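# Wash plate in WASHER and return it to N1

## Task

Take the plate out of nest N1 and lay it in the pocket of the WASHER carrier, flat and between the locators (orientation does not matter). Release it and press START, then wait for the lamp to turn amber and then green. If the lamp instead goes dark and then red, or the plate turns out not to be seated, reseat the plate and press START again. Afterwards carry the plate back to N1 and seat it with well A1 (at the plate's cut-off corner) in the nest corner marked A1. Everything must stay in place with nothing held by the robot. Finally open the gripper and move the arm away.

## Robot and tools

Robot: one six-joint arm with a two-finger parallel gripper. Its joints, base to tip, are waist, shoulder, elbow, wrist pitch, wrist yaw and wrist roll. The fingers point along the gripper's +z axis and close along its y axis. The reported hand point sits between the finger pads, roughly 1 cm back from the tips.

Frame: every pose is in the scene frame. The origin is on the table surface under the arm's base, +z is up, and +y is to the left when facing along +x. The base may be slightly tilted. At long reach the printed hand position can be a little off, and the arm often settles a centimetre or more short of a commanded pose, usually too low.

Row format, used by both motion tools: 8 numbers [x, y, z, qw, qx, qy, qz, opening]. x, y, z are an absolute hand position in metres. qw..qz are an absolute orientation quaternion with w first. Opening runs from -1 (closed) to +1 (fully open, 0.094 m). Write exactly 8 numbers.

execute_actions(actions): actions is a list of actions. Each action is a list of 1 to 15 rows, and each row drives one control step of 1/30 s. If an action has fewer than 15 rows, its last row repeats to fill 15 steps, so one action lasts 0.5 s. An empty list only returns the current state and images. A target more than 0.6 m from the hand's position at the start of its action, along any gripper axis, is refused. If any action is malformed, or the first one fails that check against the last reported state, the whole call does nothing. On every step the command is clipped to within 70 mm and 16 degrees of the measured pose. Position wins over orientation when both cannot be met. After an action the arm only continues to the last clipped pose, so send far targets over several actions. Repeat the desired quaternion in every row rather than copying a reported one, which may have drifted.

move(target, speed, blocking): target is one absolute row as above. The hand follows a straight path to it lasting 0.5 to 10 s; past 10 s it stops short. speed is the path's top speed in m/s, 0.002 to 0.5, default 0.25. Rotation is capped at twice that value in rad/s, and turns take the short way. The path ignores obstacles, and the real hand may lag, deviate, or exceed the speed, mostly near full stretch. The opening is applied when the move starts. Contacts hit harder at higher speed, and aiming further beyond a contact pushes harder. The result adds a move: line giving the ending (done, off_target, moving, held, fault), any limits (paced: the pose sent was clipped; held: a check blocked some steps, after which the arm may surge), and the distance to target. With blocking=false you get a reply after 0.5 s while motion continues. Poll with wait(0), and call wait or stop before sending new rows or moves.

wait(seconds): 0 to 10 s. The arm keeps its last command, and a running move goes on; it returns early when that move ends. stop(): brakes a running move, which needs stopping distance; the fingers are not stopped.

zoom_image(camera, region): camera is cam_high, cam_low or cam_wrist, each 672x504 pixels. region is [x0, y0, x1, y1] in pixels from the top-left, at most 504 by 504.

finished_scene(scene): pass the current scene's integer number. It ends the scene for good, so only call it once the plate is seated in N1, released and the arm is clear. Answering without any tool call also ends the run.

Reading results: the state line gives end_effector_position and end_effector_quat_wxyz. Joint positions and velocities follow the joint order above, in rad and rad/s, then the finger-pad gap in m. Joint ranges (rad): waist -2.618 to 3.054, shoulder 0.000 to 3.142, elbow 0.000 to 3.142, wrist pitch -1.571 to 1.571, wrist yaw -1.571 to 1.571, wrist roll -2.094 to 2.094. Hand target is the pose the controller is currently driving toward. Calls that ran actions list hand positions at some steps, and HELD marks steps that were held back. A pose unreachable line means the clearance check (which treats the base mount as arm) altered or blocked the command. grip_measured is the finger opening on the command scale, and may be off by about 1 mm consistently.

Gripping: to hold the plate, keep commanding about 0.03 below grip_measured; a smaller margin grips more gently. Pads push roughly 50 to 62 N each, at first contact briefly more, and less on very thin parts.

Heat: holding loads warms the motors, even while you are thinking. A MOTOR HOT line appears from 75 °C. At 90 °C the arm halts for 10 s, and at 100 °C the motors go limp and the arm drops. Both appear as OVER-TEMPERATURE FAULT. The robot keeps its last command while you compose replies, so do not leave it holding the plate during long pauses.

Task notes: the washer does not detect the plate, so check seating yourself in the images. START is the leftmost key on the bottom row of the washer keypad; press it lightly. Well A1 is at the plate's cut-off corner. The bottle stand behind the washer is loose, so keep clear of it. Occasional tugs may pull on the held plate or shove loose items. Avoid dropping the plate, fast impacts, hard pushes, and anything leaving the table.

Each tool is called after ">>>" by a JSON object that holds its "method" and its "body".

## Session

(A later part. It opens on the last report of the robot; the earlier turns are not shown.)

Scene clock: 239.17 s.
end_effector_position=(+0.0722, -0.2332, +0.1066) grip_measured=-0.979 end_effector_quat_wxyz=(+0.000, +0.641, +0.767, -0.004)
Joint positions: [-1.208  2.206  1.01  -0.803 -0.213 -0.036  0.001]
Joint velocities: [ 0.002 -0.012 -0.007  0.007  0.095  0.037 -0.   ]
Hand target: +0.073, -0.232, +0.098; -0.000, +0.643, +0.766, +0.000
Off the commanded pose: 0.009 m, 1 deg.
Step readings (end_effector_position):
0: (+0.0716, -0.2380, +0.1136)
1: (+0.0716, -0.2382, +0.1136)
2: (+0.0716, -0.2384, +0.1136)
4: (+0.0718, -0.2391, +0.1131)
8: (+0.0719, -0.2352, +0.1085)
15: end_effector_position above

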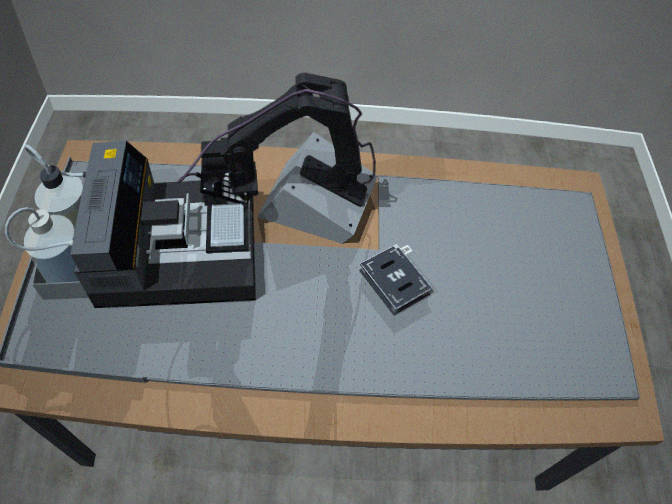

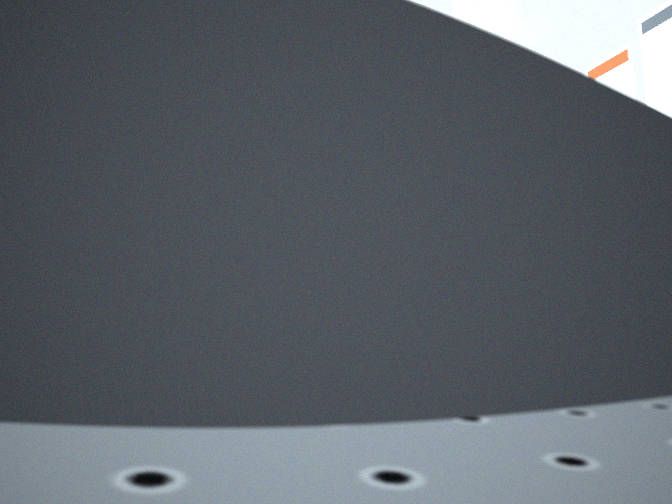

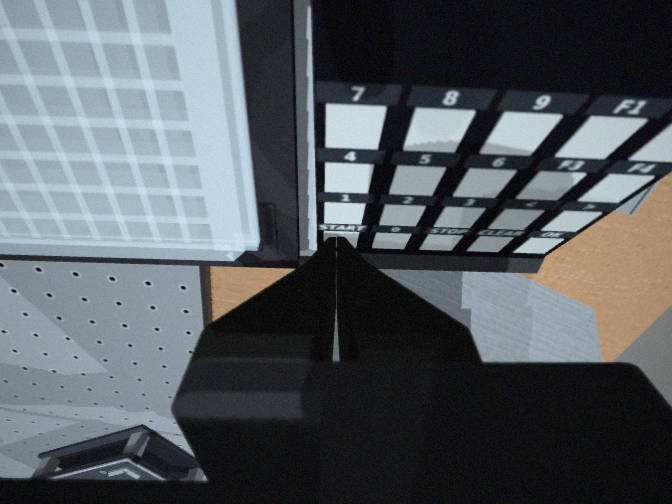

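>>> {"method": "execute_actions", "body": {"actions": [[[0.073,-0.2312,0.097,0,0.643,0.766,0,-1],[0.0727,-0.2305,0.096,0,0.643,0.766,0,-1],[0.0724,-0.230,0.095,0,0.643,0.766,0,-1],[0.072,-0.2295,0.094,0,0.643,0.766,0,-1],[0.072,-0.2295,0.093,0,0.643,0.766,0,-1],[0.072,-0.2295,0.092,0,0.643,0.766,0,-1],[0.072,-0.2295,0.091,0,0.643,0.766,0,-1],[0.072,-0.2295,0.090,0,0.643,0.766,0,-1],[0.072,-0.2295,0.089,0,0.643,0.766,0,-1]]]}}

Scene clock: 242.43 s.
end_effector_position=(+0.0713, -0.2304, +0.1034) grip_measured=-0.979 end_effector_quat_wxyz=(-0.001, +0.643, +0.766, -0.002)
Joint positions: [-1.208  2.206  0.995 -0.792 -0.214 -0.033  0.001]
Joint velocities: [-0.022 -0.007 -0.002 -0.022  0.007 -0.037  0.001]
Hand target: +0.072, -0.229, +0.090; -0.001, +0.643, +0.766, +0.000
Off the commanded pose: 0.014 m, 0 deg.
Step readings (end_effector_position):
0: (+0.0722, -0.2332, +0.1066)
1: (+0.0722, -0.2332, +0.1066)
2: (+0.0722, -0.2333, +0.1066)
4: (+0.0720, -0.2327, +0.1055)
8: (+0.0714, -0.2305, +0.1036)
15: end_effector_position above

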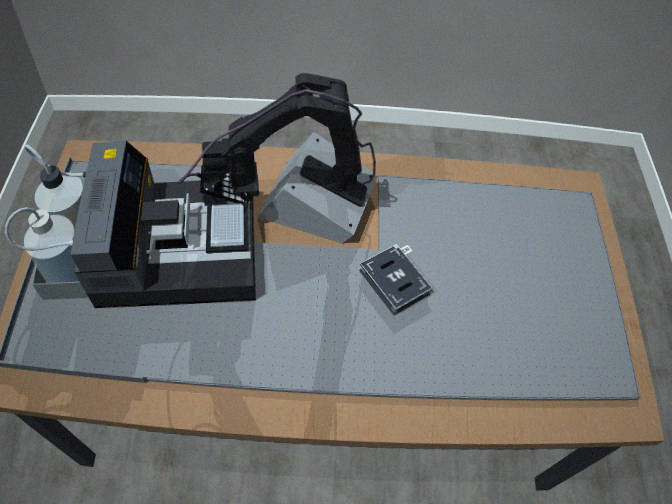

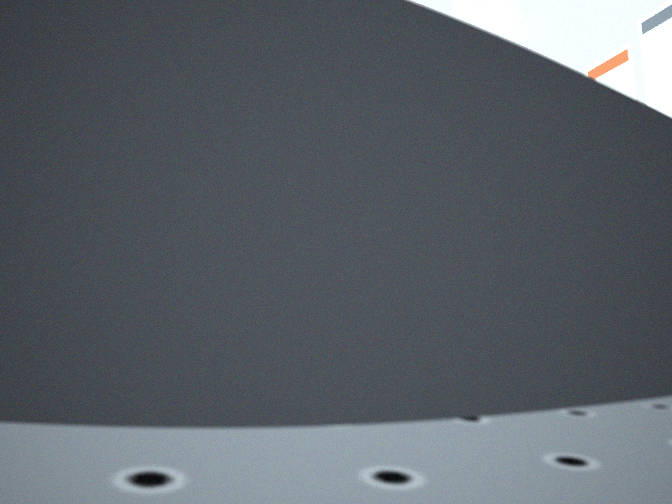

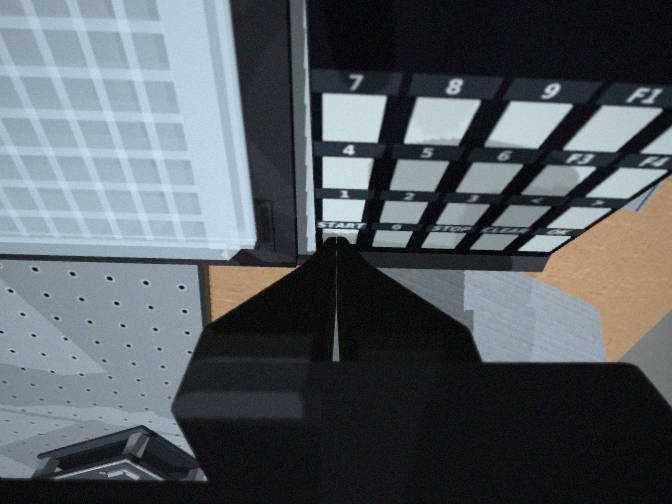

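>>> {"method": "execute_actions", "body": {"actions": [[[0.072,-0.2298,0.088,0,0.643,0.766,0,-1],[0.072,-0.230,0.087,0,0.643,0.766,0,-1],[0.072,-0.230,0.086,0,0.643,0.766,0,-1],[0.072,-0.230,0.085,0,0.643,0.766,0,-1],[0.072,-0.230,0.085,0,0.643,0.766,0,-1],[0.072,-0.230,0.085,0,0.643,0.766,0,-1],[0.072,-0.230,0.085,0,0.643,0.766,0,-1],[0.072,-0.230,0.085,0,0.643,0.766,0,-1],[0.072,-0.230,0.092,0,0.643,0.766,0,-1],[0.072,-0.230,0.099,0,0.643,0.766,0,-1],[0.072,-0.230,0.106,0,0.643,0.766,0,-1],[0.072,-0.230,0.112,0,0.643,0.766,0,-1],[0.072,-0.230,0.118,0,0.643,0.766,0,-1],[0.072,-0.230,0.124,0,0.643,0.766,0,-1],[0.072,-0.230,0.130,0,0.643,0.766,0,-1]],[[0.072,-0.230,0.136,0,0.643,0.766,0,-1],[0.072,-0.231,0.142,0,0.643,0.766,0,-1],[0.072,-0.232,0.148,0,0.643,0.766,0,-1],[0.072,-0.233,0.154,0,0.643,0.766,0,-1],[0.072,-0.234,0.160,0,0.643,0.766,0,-1],[0.072,-0.235,0.166,0,0.643,0.766,0,-1],[0.072,-0.236,0.172,0,0.643,0.766,0,-1],[0.072,-0.238,0.178,0,0.643,0.766,0,-1],[0.072,-0.24,0.184,0,0.643,0.766,0,-1],[0.072,-0.242,0.19,0,0.643,0.766,0,-1],[0.072,-0.245,0.195,0,0.643,0.766,0,-1]]]}}

Scene clock: 253.20 s.
end_effector_position=(+0.0765, -0.2525, +0.1838) grip_measured=-0.979 end_effector_quat_wxyz=(+0.012, +0.642, +0.767, -0.009)
Joint positions: [-1.258  2.156  1.271 -1.1   -0.202 -0.075  0.001]
Joint velocities: [-0.037  0.007  0.144 -0.271  0.037 -0.051 -0.   ]
Hand target: +0.073, -0.246, +0.194; +0.001, +0.643, +0.766, -0.001
Off the commanded pose: 0.014 m, 2 deg.
Step readings (end_effector_position; steps 1 to 15: 1st action; 16 to 30: 2nd action):
0: (+0.0713, -0.2304, +0.1034)
1: (+0.0714, -0.2304, +0.1034)
2: (+0.0714, -0.2304, +0.1034)
4: (+0.0714, -0.2305, +0.1034)
8: (+0.0714, -0.2305, +0.1034)
15: (+0.0704, -0.2222, +0.1043)
16: (+0.0704, -0.2202, +0.1062)
17: (+0.0707, -0.2195, +0.1096)
19: (+0.0717, -0.2220, +0.1200)
23: (+0.0744, -0.2353, +0.1477)
30: end_effector_position above

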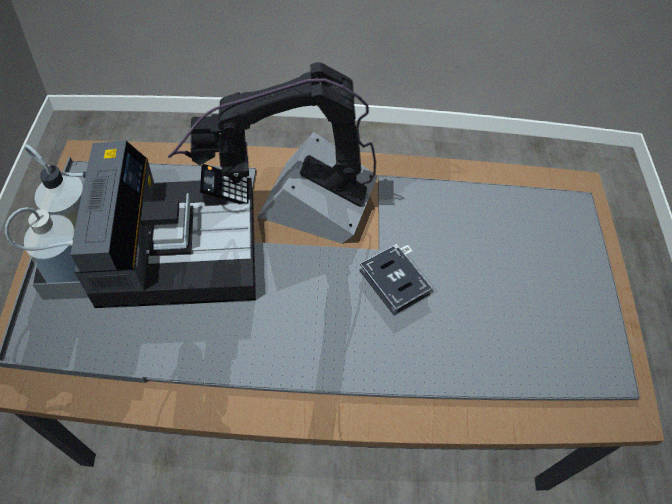

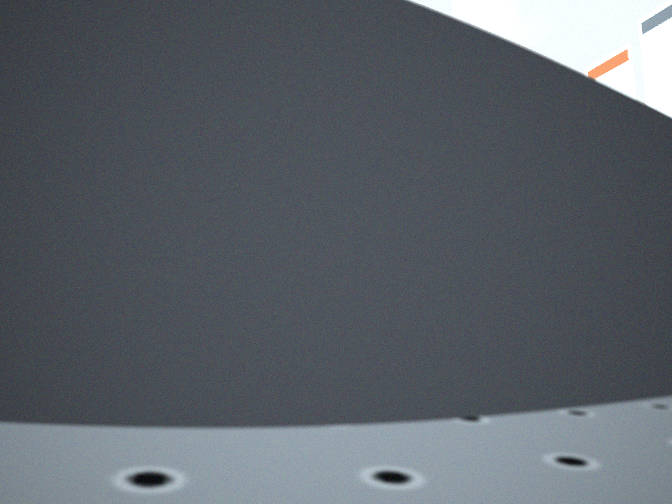

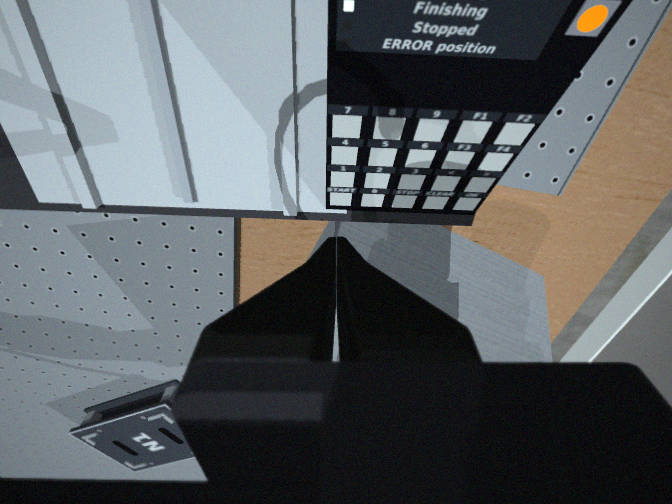

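>>> {"method": "move", "body": {"target": [0.17, -0.275, 0.19, 0, -0.064, 0.998, 0, 1], "speed": 0.3}}

>>> {"method": "wait", "body": {"seconds": 8}}

Scene clock: 257.80 s.
end_effector_position=(+0.1629, -0.2724, +0.1861) grip_measured=+1.000 end_effector_quat_wxyz=(-0.009, -0.056, +0.998, -0.001)
Joint positions: [-1.034  2.297  1.539 -1.209 -0.271 -1.377  0.094]
Joint velocities: [-0.012 -0.012 -0.007  0.037 -0.095 -0.022  0.   ]
Hand target: +0.169, -0.275, +0.190; -0.001, -0.063, +0.998, -0.000
Off the commanded pose: 0.009 m, 1 deg.
move: done

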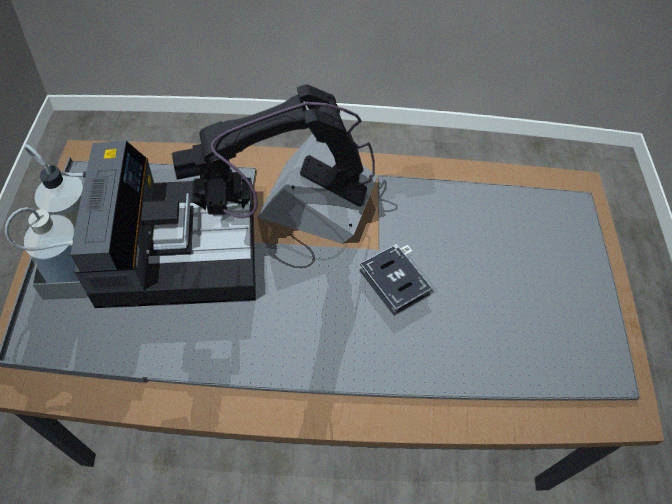

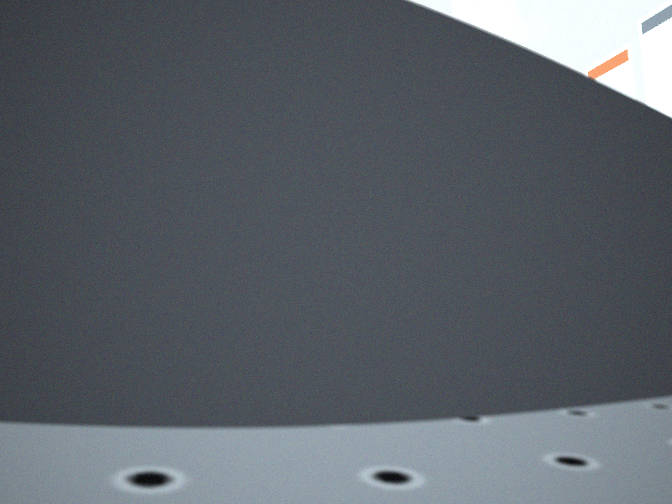

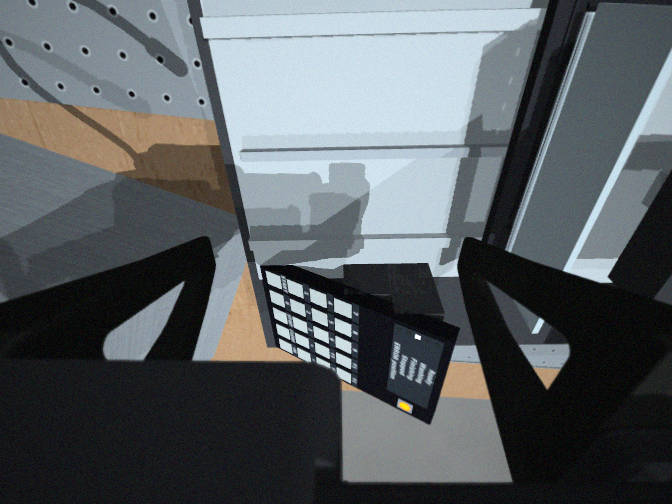

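Scene clock: 265.80 s.
end_effector_position=(+0.1630, -0.2722, +0.1862) grip_measured=+1.000 end_effector_quat_wxyz=(-0.009, -0.057, +0.998, -0.000)
Joint positions: [-1.034  2.297  1.54  -1.21  -0.271 -1.381  0.094]
Joint velocities: [-0.002 -0.007 -0.007 -0.007  0.037  0.022  0.   ]
Hand target: +0.169, -0.275, +0.190; -0.001, -0.063, +0.998, -0.000
Off the commanded pose: 0.008 m, 1 deg.
wait: 8.00 s; at rest by 0.17 s

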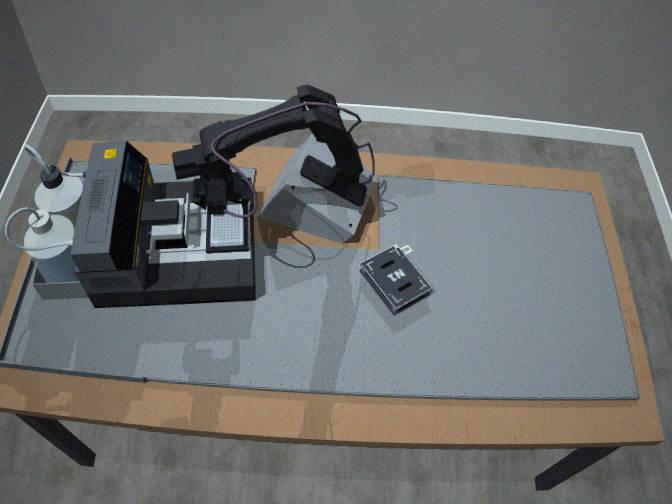

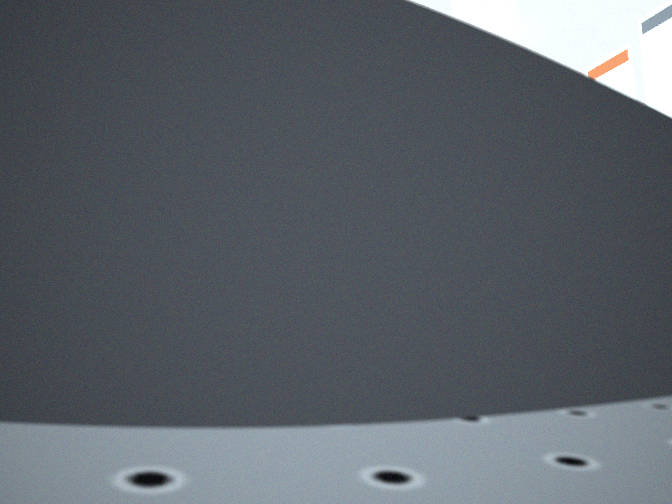

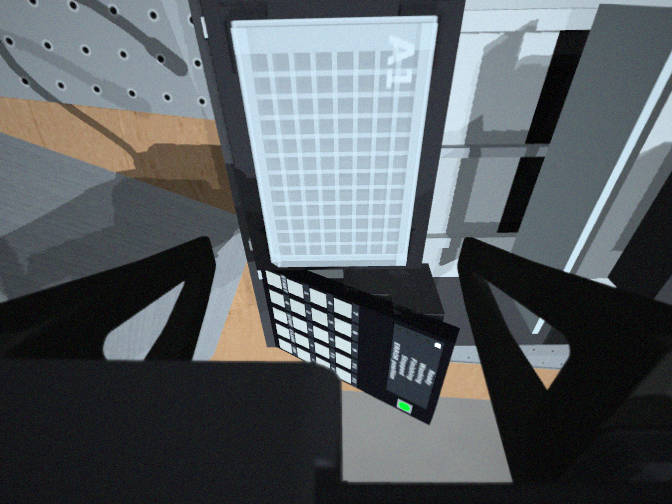

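>>> {"method": "move", "body": {"target": [0.1695, -0.2695, 0.128, 0, -0.066, 0.998, 0, 1], "speed": 0.08}}

Scene clock: 270.37 s.
end_effector_position=(+0.1677, -0.2721, +0.1334) grip_measured=+1.000 end_effector_quat_wxyz=(-0.007, -0.070, +0.997, -0.005)
Joint positions: [-0.981  2.331  1.386 -0.997 -0.291 -1.352  0.094]
Joint velocities: [ 0.007 -0.017 -0.007  0.007  0.037  0.037  0.   ]
Hand target: +0.169, -0.269, +0.128; -0.001, -0.066, +0.998, +0.000
Off the commanded pose: 0.006 m, 1 deg.
move: done

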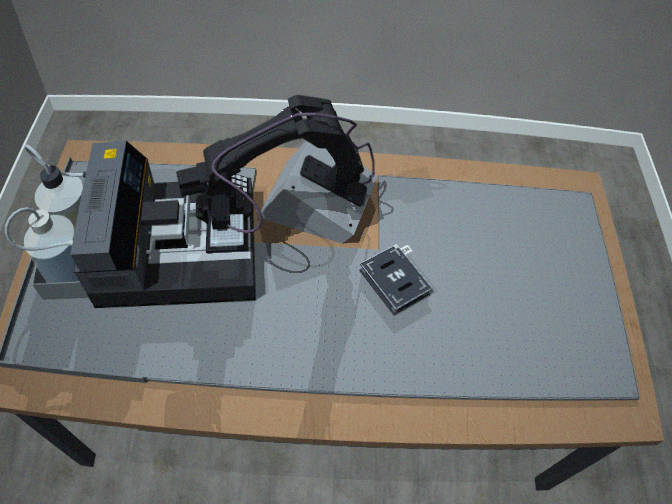

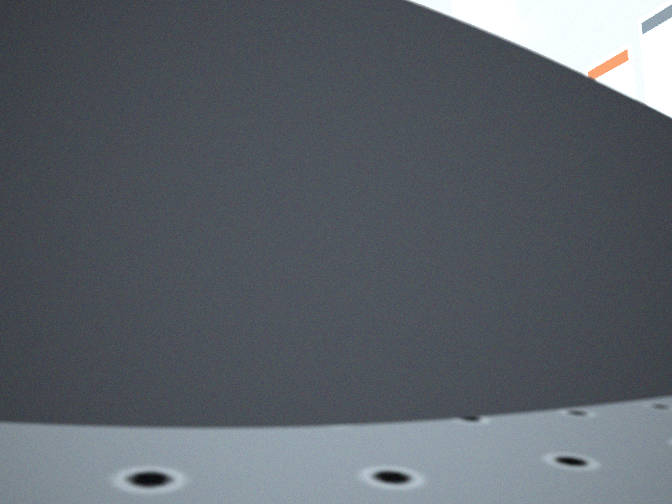

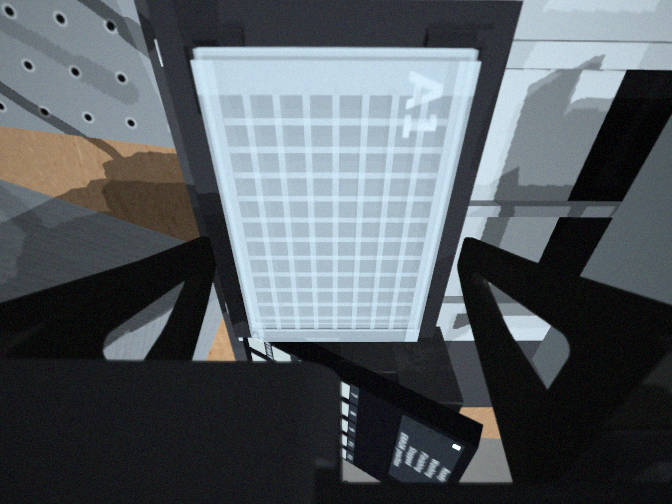

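>>> {"method": "execute_actions", "body": {"actions": [[[0.1693,-0.2695,0.1265,0,-0.066,0.998,0,1],[0.1691,-0.2695,0.125,0,-0.066,0.998,0,1],[0.169,-0.2694,0.1235,0,-0.066,0.998,0,1],[0.169,-0.2693,0.122,0,-0.066,0.998,0,1],[0.169,-0.2692,0.1205,0,-0.066,0.998,0,1],[0.169,-0.2692,0.119,0,-0.066,0.998,0,1],[0.169,-0.2692,0.1175,0,-0.066,0.998,0,1],[0.169,-0.2692,0.116,0,-0.066,0.998,0,1],[0.169,-0.2692,0.1145,0,-0.066,0.998,0,1],[0.169,-0.2692,0.113,0,-0.066,0.998,0,1],[0.169,-0.2692,0.1115,0,-0.066,0.998,0,1],[0.169,-0.2692,0.110,0,-0.066,0.998,0,1],[0.169,-0.2692,0.109,0,-0.066,0.998,0,1],[0.169,-0.2692,0.108,0,-0.066,0.998,0,1],[0.169,-0.2692,0.107,0,-0.066,0.998,0,1]],[[0.169,-0.2692,0.107,0,-0.066,0.998,0,1]]]}}

Scene clock: 275.47 s.
end_effector_position=(+0.1675, -0.2710, +0.1139) grip_measured=+1.000 end_effector_quat_wxyz=(-0.007, -0.070, +0.998, -0.004)
Joint positions: [-0.965  2.354  1.34  -0.927 -0.299 -1.337  0.094]
Joint velocities: [-0.002 -0.002 -0.007 -0.022  0.022  0.066  0.   ]
Hand target: +0.169, -0.269, +0.107; -0.000, -0.066, +0.998, +0.000
Off the commanded pose: 0.007 m, 1 deg.
Step readings (end_effector_position; steps 1 to 15: 1st action; 16 to 30: 2nd action):
0: (+0.1679, -0.2725, +0.1334)
1: (+0.1680, -0.2725, +0.1334)
2: (+0.1682, -0.2729, +0.1334)
4: (+0.1687, -0.2740, +0.1334)
8: (+0.1680, -0.2737, +0.1293)
15: (+0.1677, -0.2710, +0.1172)
16: (+0.1675, -0.2709, +0.1158)
17: (+0.1674, -0.2709, +0.1146)
19: (+0.1673, -0.2708, +0.1139)
23: (+0.1675, -0.2710, +0.1139)
30: end_effector_position above

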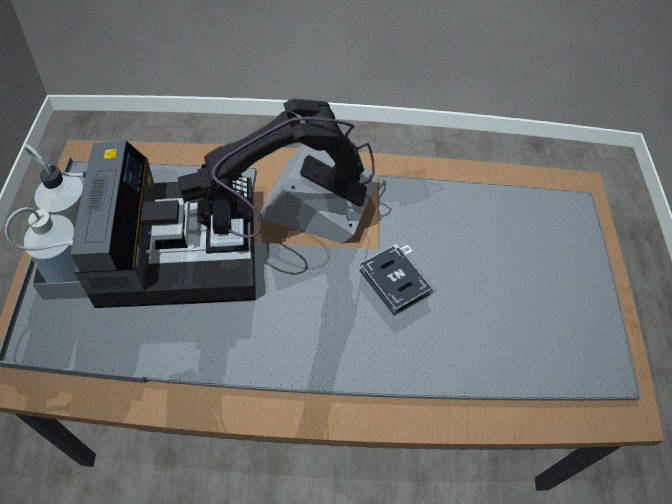

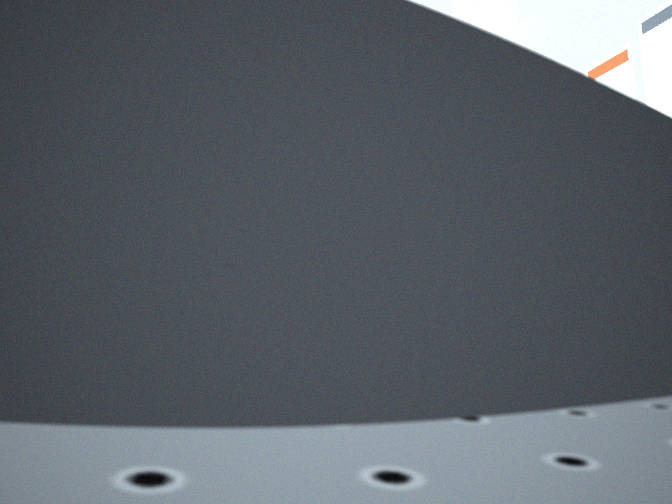

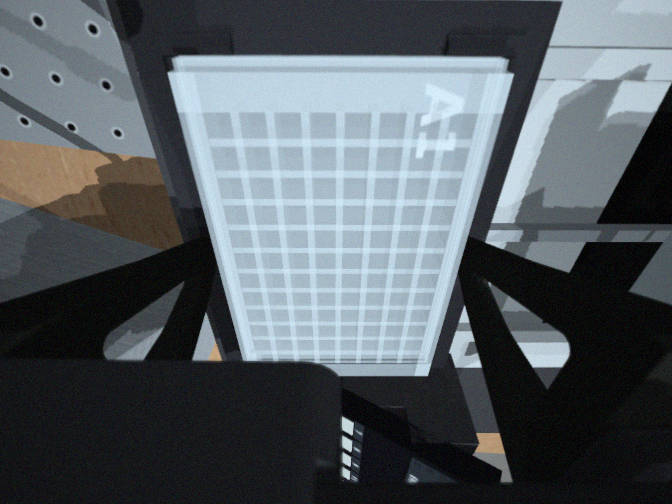

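>>> {"method": "execute_actions", "body": {"actions": [[[0.169,-0.2692,0.107,0,-0.066,0.998,0,0.95],[0.169,-0.2692,0.107,0,-0.066,0.998,0,0.9],[0.169,-0.2692,0.107,0,-0.066,0.998,0,0.87],[0.169,-0.2692,0.107,0,-0.066,0.998,0,0.84],[0.169,-0.2692,0.107,0,-0.066,0.998,0,0.82],[0.169,-0.2692,0.107,0,-0.066,0.998,0,0.80],[0.169,-0.2692,0.107,0,-0.066,0.998,0,0.79],[0.169,-0.2692,0.107,0,-0.066,0.998,0,0.78],[0.169,-0.2692,0.107,0,-0.066,0.998,0,0.77],[0.169,-0.2692,0.107,0,-0.066,0.998,0,0.76],[0.169,-0.2692,0.107,0,-0.066,0.998,0,0.75],[0.169,-0.2692,0.107,0,-0.066,0.998,0,0.74]],[[0.169,-0.2692,0.107,0,-0.066,0.998,0,0.74]]]}}

Scene clock: 280.57 s.
end_effector_position=(+0.1678, -0.2711, +0.1139) grip_measured=+0.784 end_effector_quat_wxyz=(-0.006, -0.069, +0.998, -0.004)
Joint positions: [-0.965  2.354  1.34  -0.926 -0.3   -1.336  0.084]
Joint velocities: [-0.002  0.002 -0.002 -0.022 -0.007 -0.066  0.001]
Hand target: +0.169, -0.269, +0.107; -0.000, -0.066, +0.998, +0.000
Off the commanded pose: 0.007 m, 1 deg.
Step readings (end_effector_position; steps 1 to 15: 1st action; 16 to 30: 2nd action):
0: (+0.1675, -0.2710, +0.1139)
1: (+0.1675, -0.2710, +0.1139)
2: (+0.1676, -0.2709, +0.1139)
4: (+0.1677, -0.2709, +0.1139)
8: (+0.1678, -0.2711, +0.1139)
15: (+0.1678, -0.2711, +0.1139)
16: (+0.1678, -0.2711, +0.1139)
17: (+0.1678, -0.2711, +0.1139)
19: (+0.1678, -0.2711, +0.1139)
23: (+0.1678, -0.2711, +0.1139)
30: end_effector_position above

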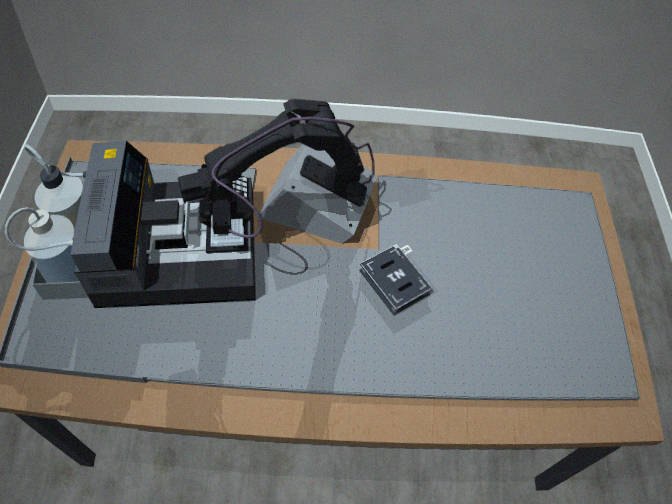

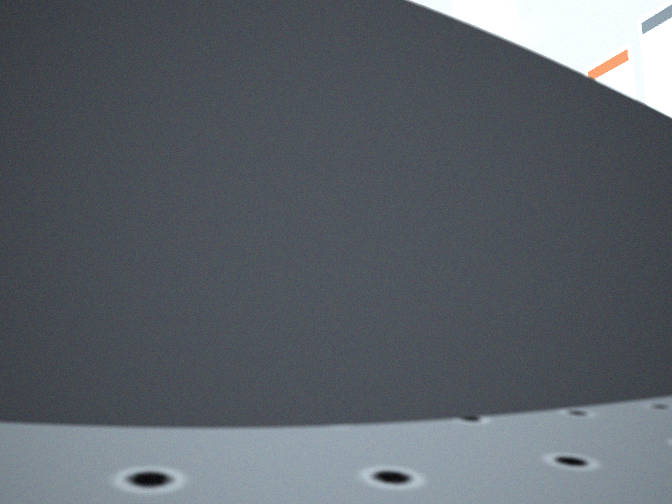

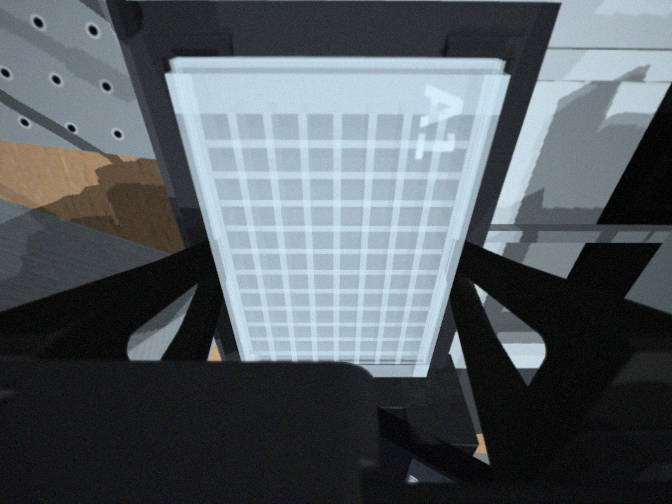

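>>> {"method": "execute_actions", "body": {"actions": [[[0.169,-0.270,0.111,0,-0.066,0.998,0,0.745],[0.1693,-0.271,0.115,0,-0.066,0.998,0,0.745],[0.1696,-0.272,0.119,0,-0.066,0.998,0,0.745],[0.17,-0.273,0.122,0,-0.066,0.998,0,0.745],[0.17,-0.274,0.125,0,-0.066,0.998,0,0.745],[0.17,-0.2745,0.128,0,-0.066,0.998,0,0.745],[0.17,-0.275,0.131,0,-0.066,0.998,0,0.745],[0.17,-0.275,0.134,0,-0.066,0.998,0,0.745],[0.17,-0.275,0.137,0,-0.066,0.998,0,0.745],[0.17,-0.275,0.140,0,-0.066,0.998,0,0.745],[0.17,-0.275,0.143,0,-0.066,0.998,0,0.745],[0.17,-0.274,0.147,0,-0.066,0.998,0,0.745],[0.17,-0.273,0.151,0,-0.066,0.998,0,0.745],[0.17,-0.272,0.156,0,-0.066,0.998,0,0.745],[0.17,-0.272,0.161,0,-0.066,0.998,0,0.745]],[[0.17,-0.272,0.166,0,-0.066,0.998,0,0.745],[0.17,-0.272,0.171,0,-0.066,0.998,0,0.745],[0.17,-0.272,0.176,0,-0.066,0.998,0,0.745],[0.17,-0.272,0.181,0,-0.066,0.998,0,0.745],[0.171,-0.271,0.186,0,-0.066,0.998,0,0.745],[0.172,-0.270,0.191,0,-0.066,0.998,0,0.745],[0.174,-0.268,0.196,0,-0.066,0.998,0,0.745],[0.176,-0.265,0.200,0,-0.066,0.998,0,0.745],[0.179,-0.261,0.204,0,-0.066,0.998,0,0.745],[0.182,-0.256,0.207,0,-0.066,0.998,0,0.745],[0.186,-0.250,0.21,0,-0.066,0.998,0,0.745],[0.19,-0.244,0.212,0,-0.066,0.998,0,0.745],[0.194,-0.238,0.213,0,-0.066,0.998,0,0.745],[0.198,-0.232,0.214,0,-0.066,0.998,0,0.745],[0.202,-0.226,0.215,0,-0.066,0.998,0,0.745]]]}}

>>> {"method": "move", "body": {"target": [0.29, -0.03, 0.21, 0, -0.17, 0.985, 0, 0.745], "speed": 0.2}}

>>> {"method": "move", "body": {"target": [0.253, 0.18, 0.15, 0, -0.298, 0.955, 0, 0.745], "speed": 0.2}}

Scene clock: 294.10 s.
end_effector_position=(+0.1859, -0.2518, +0.2001) grip_measured=+0.784 end_effector_quat_wxyz=(-0.006, -0.070, +0.997, -0.008)
Joint positions: [-0.974  2.223  1.528 -1.239 -0.294 -1.344  0.084]
Joint velocities: [ 0.364 -0.462  0.012 -0.227 -0.037  0.271 -0.001]
Hand target: +0.200, -0.228, +0.212; -0.000, -0.066, +0.998, +0.001
Off the commanded pose: 0.034 m, 1 deg.
Step readings (end_effector_position; steps 1 to 15: 1st action; 16 to 30: 2nd action):
0: (+0.1678, -0.2711, +0.1139)
1: (+0.1678, -0.2711, +0.1139)
2: (+0.1678, -0.2710, +0.1139)
4: (+0.1677, -0.2709, +0.1139)
8: (+0.1686, -0.2708, +0.1182)
15: (+0.1691, -0.2710, +0.1314)
16: (+0.1685, -0.2706, +0.1339)
17: (+0.1681, -0.2702, +0.1369)
19: (+0.1679, -0.2704, +0.1452)
23: (+0.1717, -0.2719, +0.1676)
30: end_effector_position above

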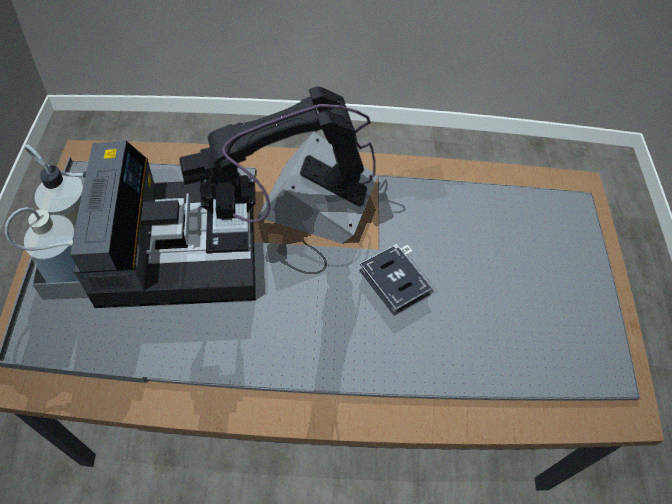

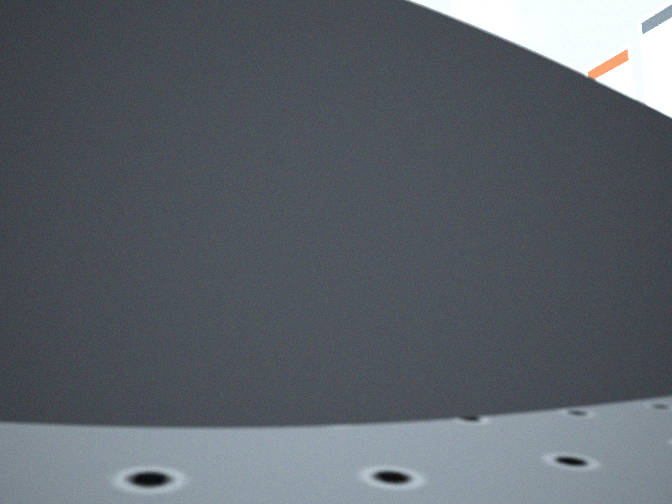

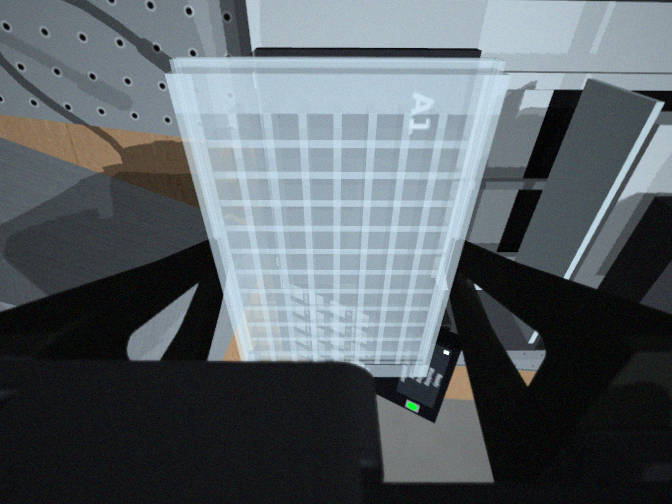

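Scene clock: 295.90 s.
end_effector_position=(+0.2855, -0.0362, +0.2008) grip_measured=+0.784 end_effector_quat_wxyz=(-0.015, -0.173, +0.985, +0.002)
Joint positions: [-0.397  1.738  1.304 -1.304 -0.446 -0.962  0.084]
Joint velocities: [-0.012  0.002 -0.002  0.037  0.081  0.037 -0.001]
Hand target: +0.287, -0.031, +0.209; -0.003, -0.169, +0.986, -0.000
Off the commanded pose: 0.012 m, 2 deg.
move: off_target

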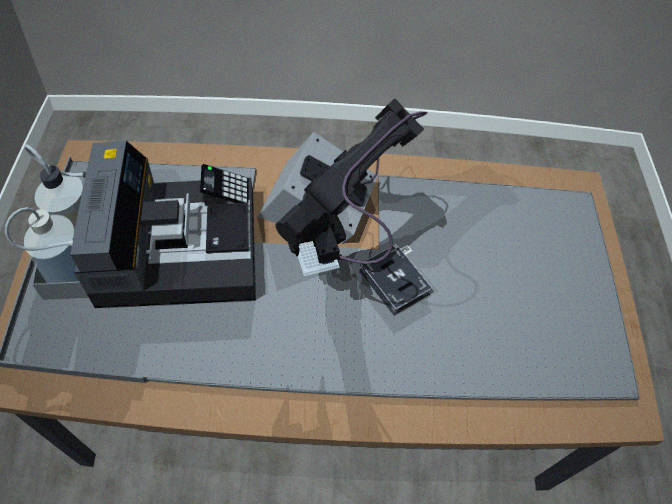

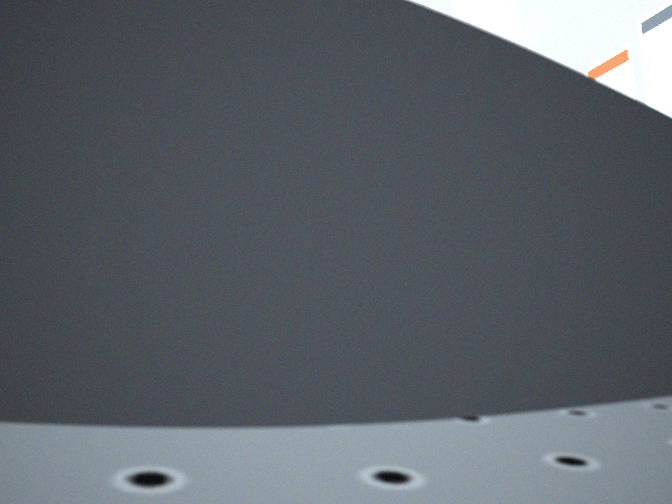

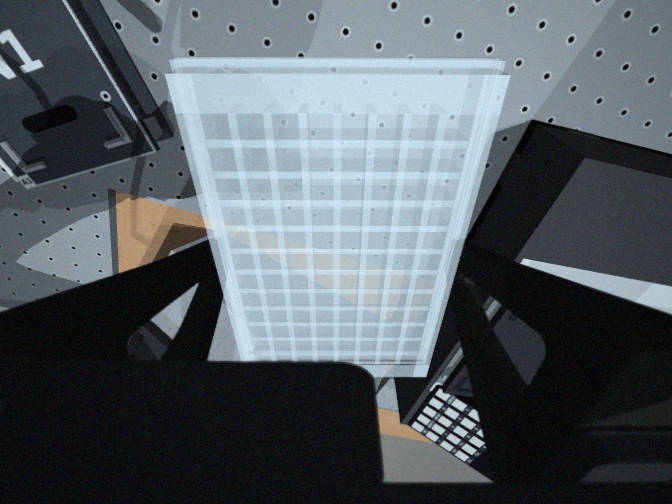

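Scene clock: 297.67 s.
end_effector_position=(+0.2503, +0.1743, +0.1462) grip_measured=+0.784 end_effector_quat_wxyz=(-0.020, -0.295, +0.955, +0.001)
Joint positions: [ 0.412  1.34   1.081 -1.094 -0.412 -0.322  0.084]
Joint velocities: [ 0.007 -0.007 -0.017 -0.066 -0.037  0.051  0.   ]
Hand target: +0.251, +0.176, +0.150; -0.003, -0.298, +0.954, -0.002
Off the commanded pose: 0.007 m, 2 deg.
move: done

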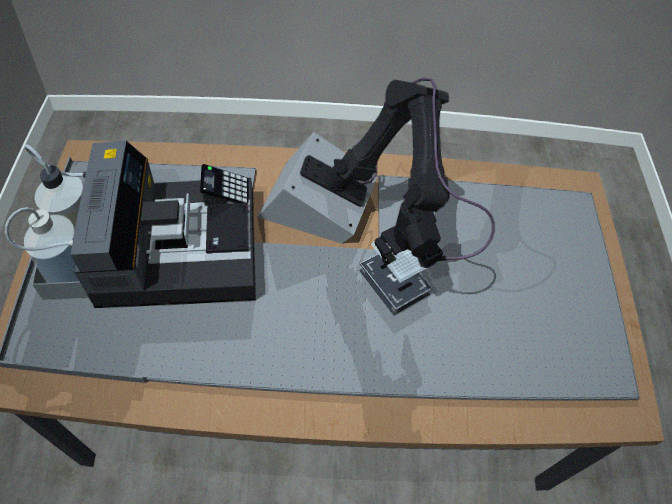

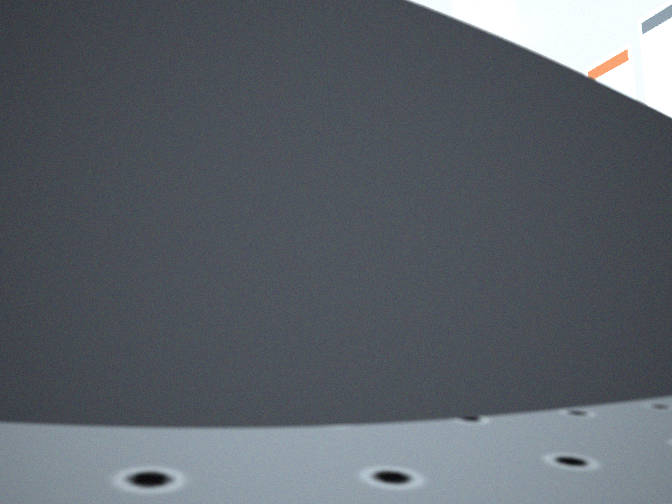

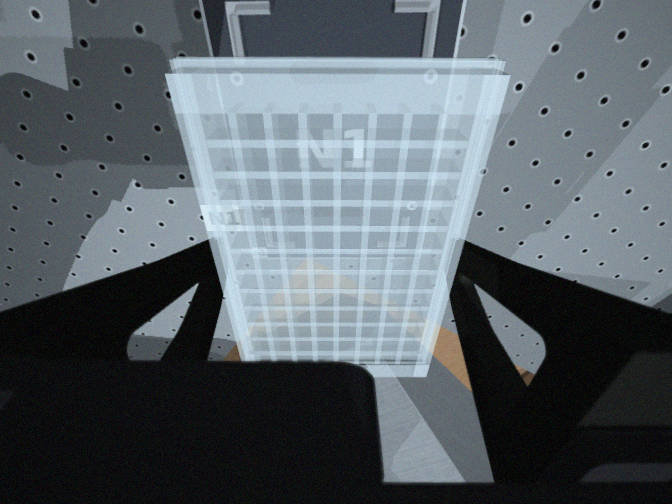

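>>> {"method": "move", "body": {"target": [0.2505, 0.1755, 0.08, 0, -0.298, 0.955, 0, 0.745], "speed": 0.07}}

Scene clock: 304.53 s.
end_effector_position=(+0.2518, +0.1773, +0.0859) grip_measured=+0.784 end_effector_quat_wxyz=(+0.003, -0.301, +0.954, +0.002)
Joint positions: [ 0.521  1.385  0.893 -0.768 -0.384 -0.202  0.084]
Joint velocities: [-0.007 -0.002 -0.002 -0.051 -0.051 -0.022 -0.   ]
Hand target: +0.250, +0.175, +0.080; -0.001, -0.298, +0.955, -0.001
Off the commanded pose: 0.006 m, 1 deg.
move: done

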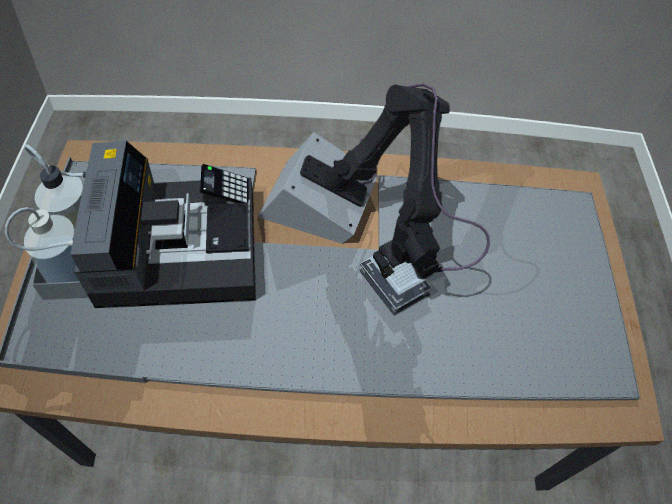

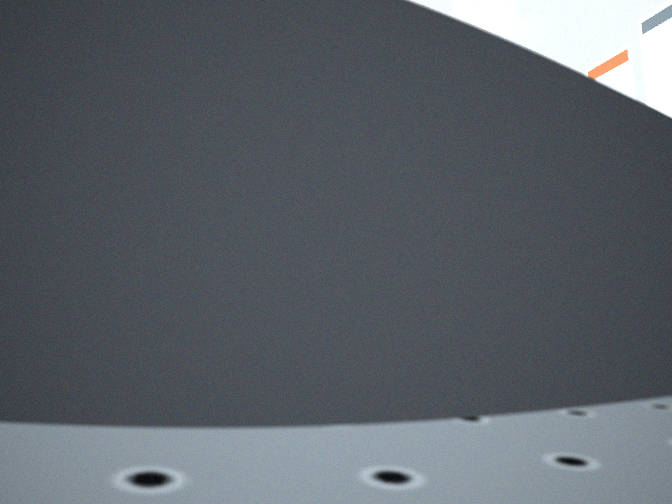

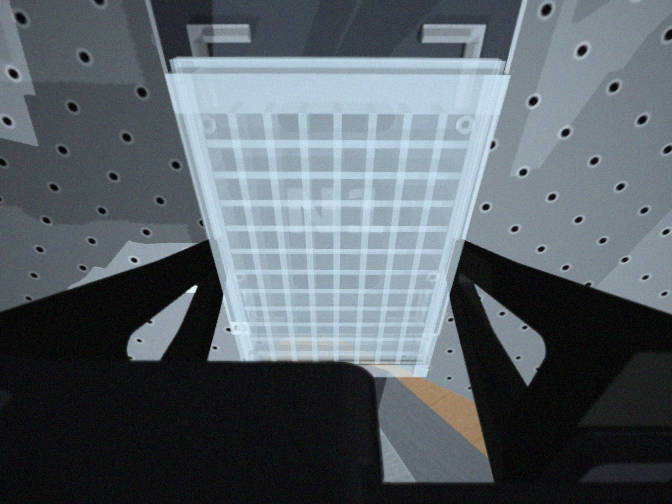

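>>> {"method": "execute_actions", "body": {"actions": [[[0.2507,0.1755,0.0785,0,-0.298,0.955,0,0.745],[0.2509,0.1754,0.077,0,-0.298,0.955,0,0.745],[0.2511,0.1753,0.0755,0,-0.298,0.955,0,0.745],[0.2513,0.1753,0.074,0,-0.298,0.955,0,0.745],[0.2513,0.1753,0.0725,0,-0.298,0.955,0,0.745],[0.2513,0.1753,0.071,0,-0.298,0.955,0,0.745],[0.2513,0.1753,0.0697,0,-0.298,0.955,0,0.745],[0.2513,0.1753,0.0684,0,-0.298,0.955,0,0.745],[0.2513,0.1753,0.0672,0,-0.298,0.955,0,0.745],[0.2513,0.1753,0.066,0,-0.298,0.955,0,0.745],[0.2513,0.1753,0.0648,0,-0.298,0.955,0,0.745],[0.2513,0.1753,0.0636,0,-0.298,0.955,0,0.745],[0.2513,0.1753,0.0624,0,-0.298,0.955,0,0.745],[0.2513,0.1753,0.0612,0,-0.298,0.955,0,0.745],[0.2513,0.1753,0.060,0,-0.298,0.955,0,0.745]],[[0.2513,0.1753,0.059,0,-0.298,0.955,0,0.745],[0.2513,0.1753,0.058,0,-0.298,0.955,0,0.745],[0.2513,0.1753,0.057,0,-0.298,0.955,0,0.745],[0.2513,0.1753,0.056,0,-0.298,0.955,0,0.745],[0.2513,0.1753,0.055,0,-0.298,0.955,0,0.745],[0.2513,0.1753,0.054,0,-0.298,0.955,0,0.745],[0.2513,0.1753,0.053,0,-0.298,0.955,0,0.745],[0.2513,0.1753,0.052,0,-0.298,0.955,0,0.745],[0.2513,0.1753,0.051,0,-0.298,0.955,0,0.745],[0.2513,0.1753,0.050,0,-0.298,0.955,0,0.745]]]}}

Scene clock: 320.50 s.
end_effector_position=(+0.2525, +0.1780, +0.0587) grip_measured=+0.784 end_effector_quat_wxyz=(+0.001, -0.300, +0.954, +0.002)
Joint positions: [ 0.563  1.449  0.847 -0.645 -0.371 -0.159  0.084]
Joint velocities: [-0.002 -0.002  0.017 -0.007  0.007  0.037  0.001]
Hand target: +0.251, +0.175, +0.051; -0.000, -0.298, +0.955, +0.000
Off the commanded pose: 0.009 m, 0 deg.
Step readings (end_effector_position; steps 1 to 15: 1st action; 16 to 30: 2nd action):
0: (+0.2521, +0.1774, +0.0859)
1: (+0.2523, +0.1775, +0.0859)
2: (+0.2526, +0.1776, +0.0859)
4: (+0.2537, +0.1786, +0.0854)
8: (+0.2544, +0.1799, +0.0802)
15: (+0.2500, +0.1766, +0.0684)
16: (+0.2502, +0.1767, +0.0673)
17: (+0.2504, +0.1768, +0.0663)
19: (+0.2511, +0.1772, +0.0645)
23: (+0.2521, +0.1779, +0.0609)
30: end_effector_position above

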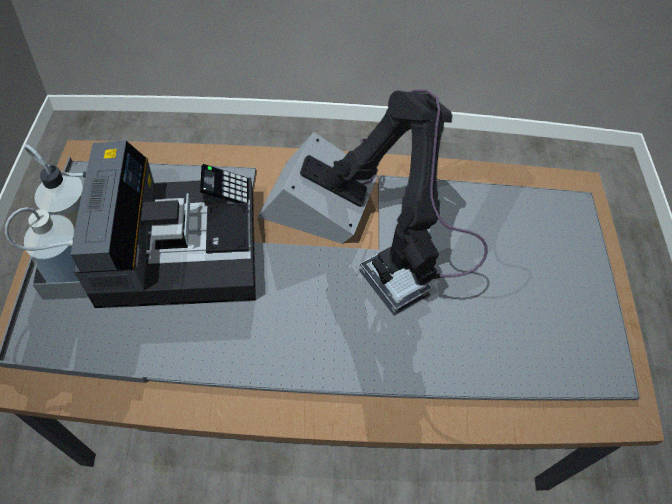

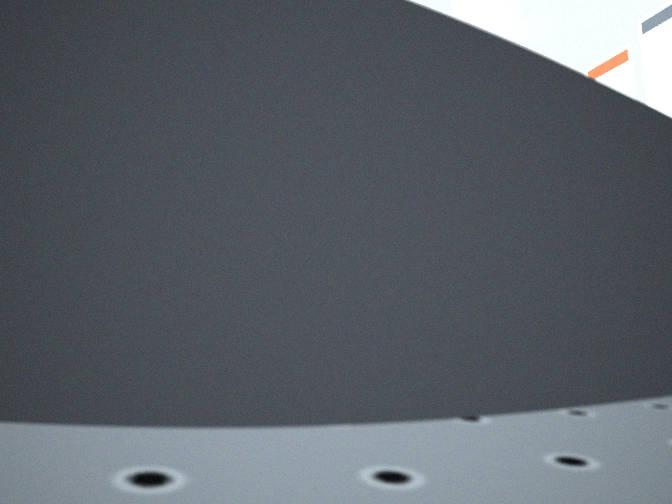

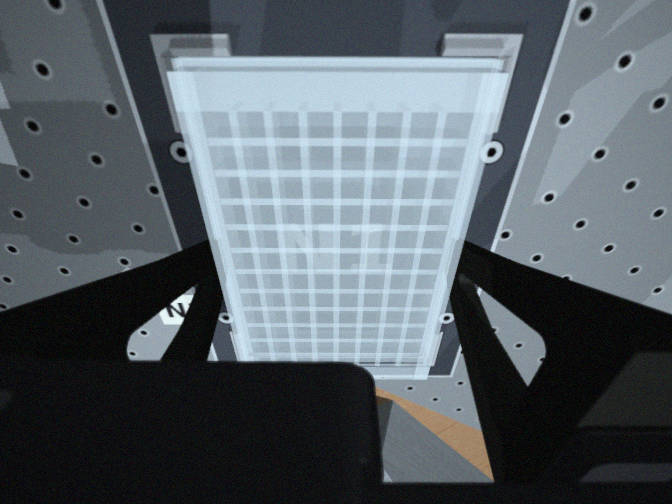

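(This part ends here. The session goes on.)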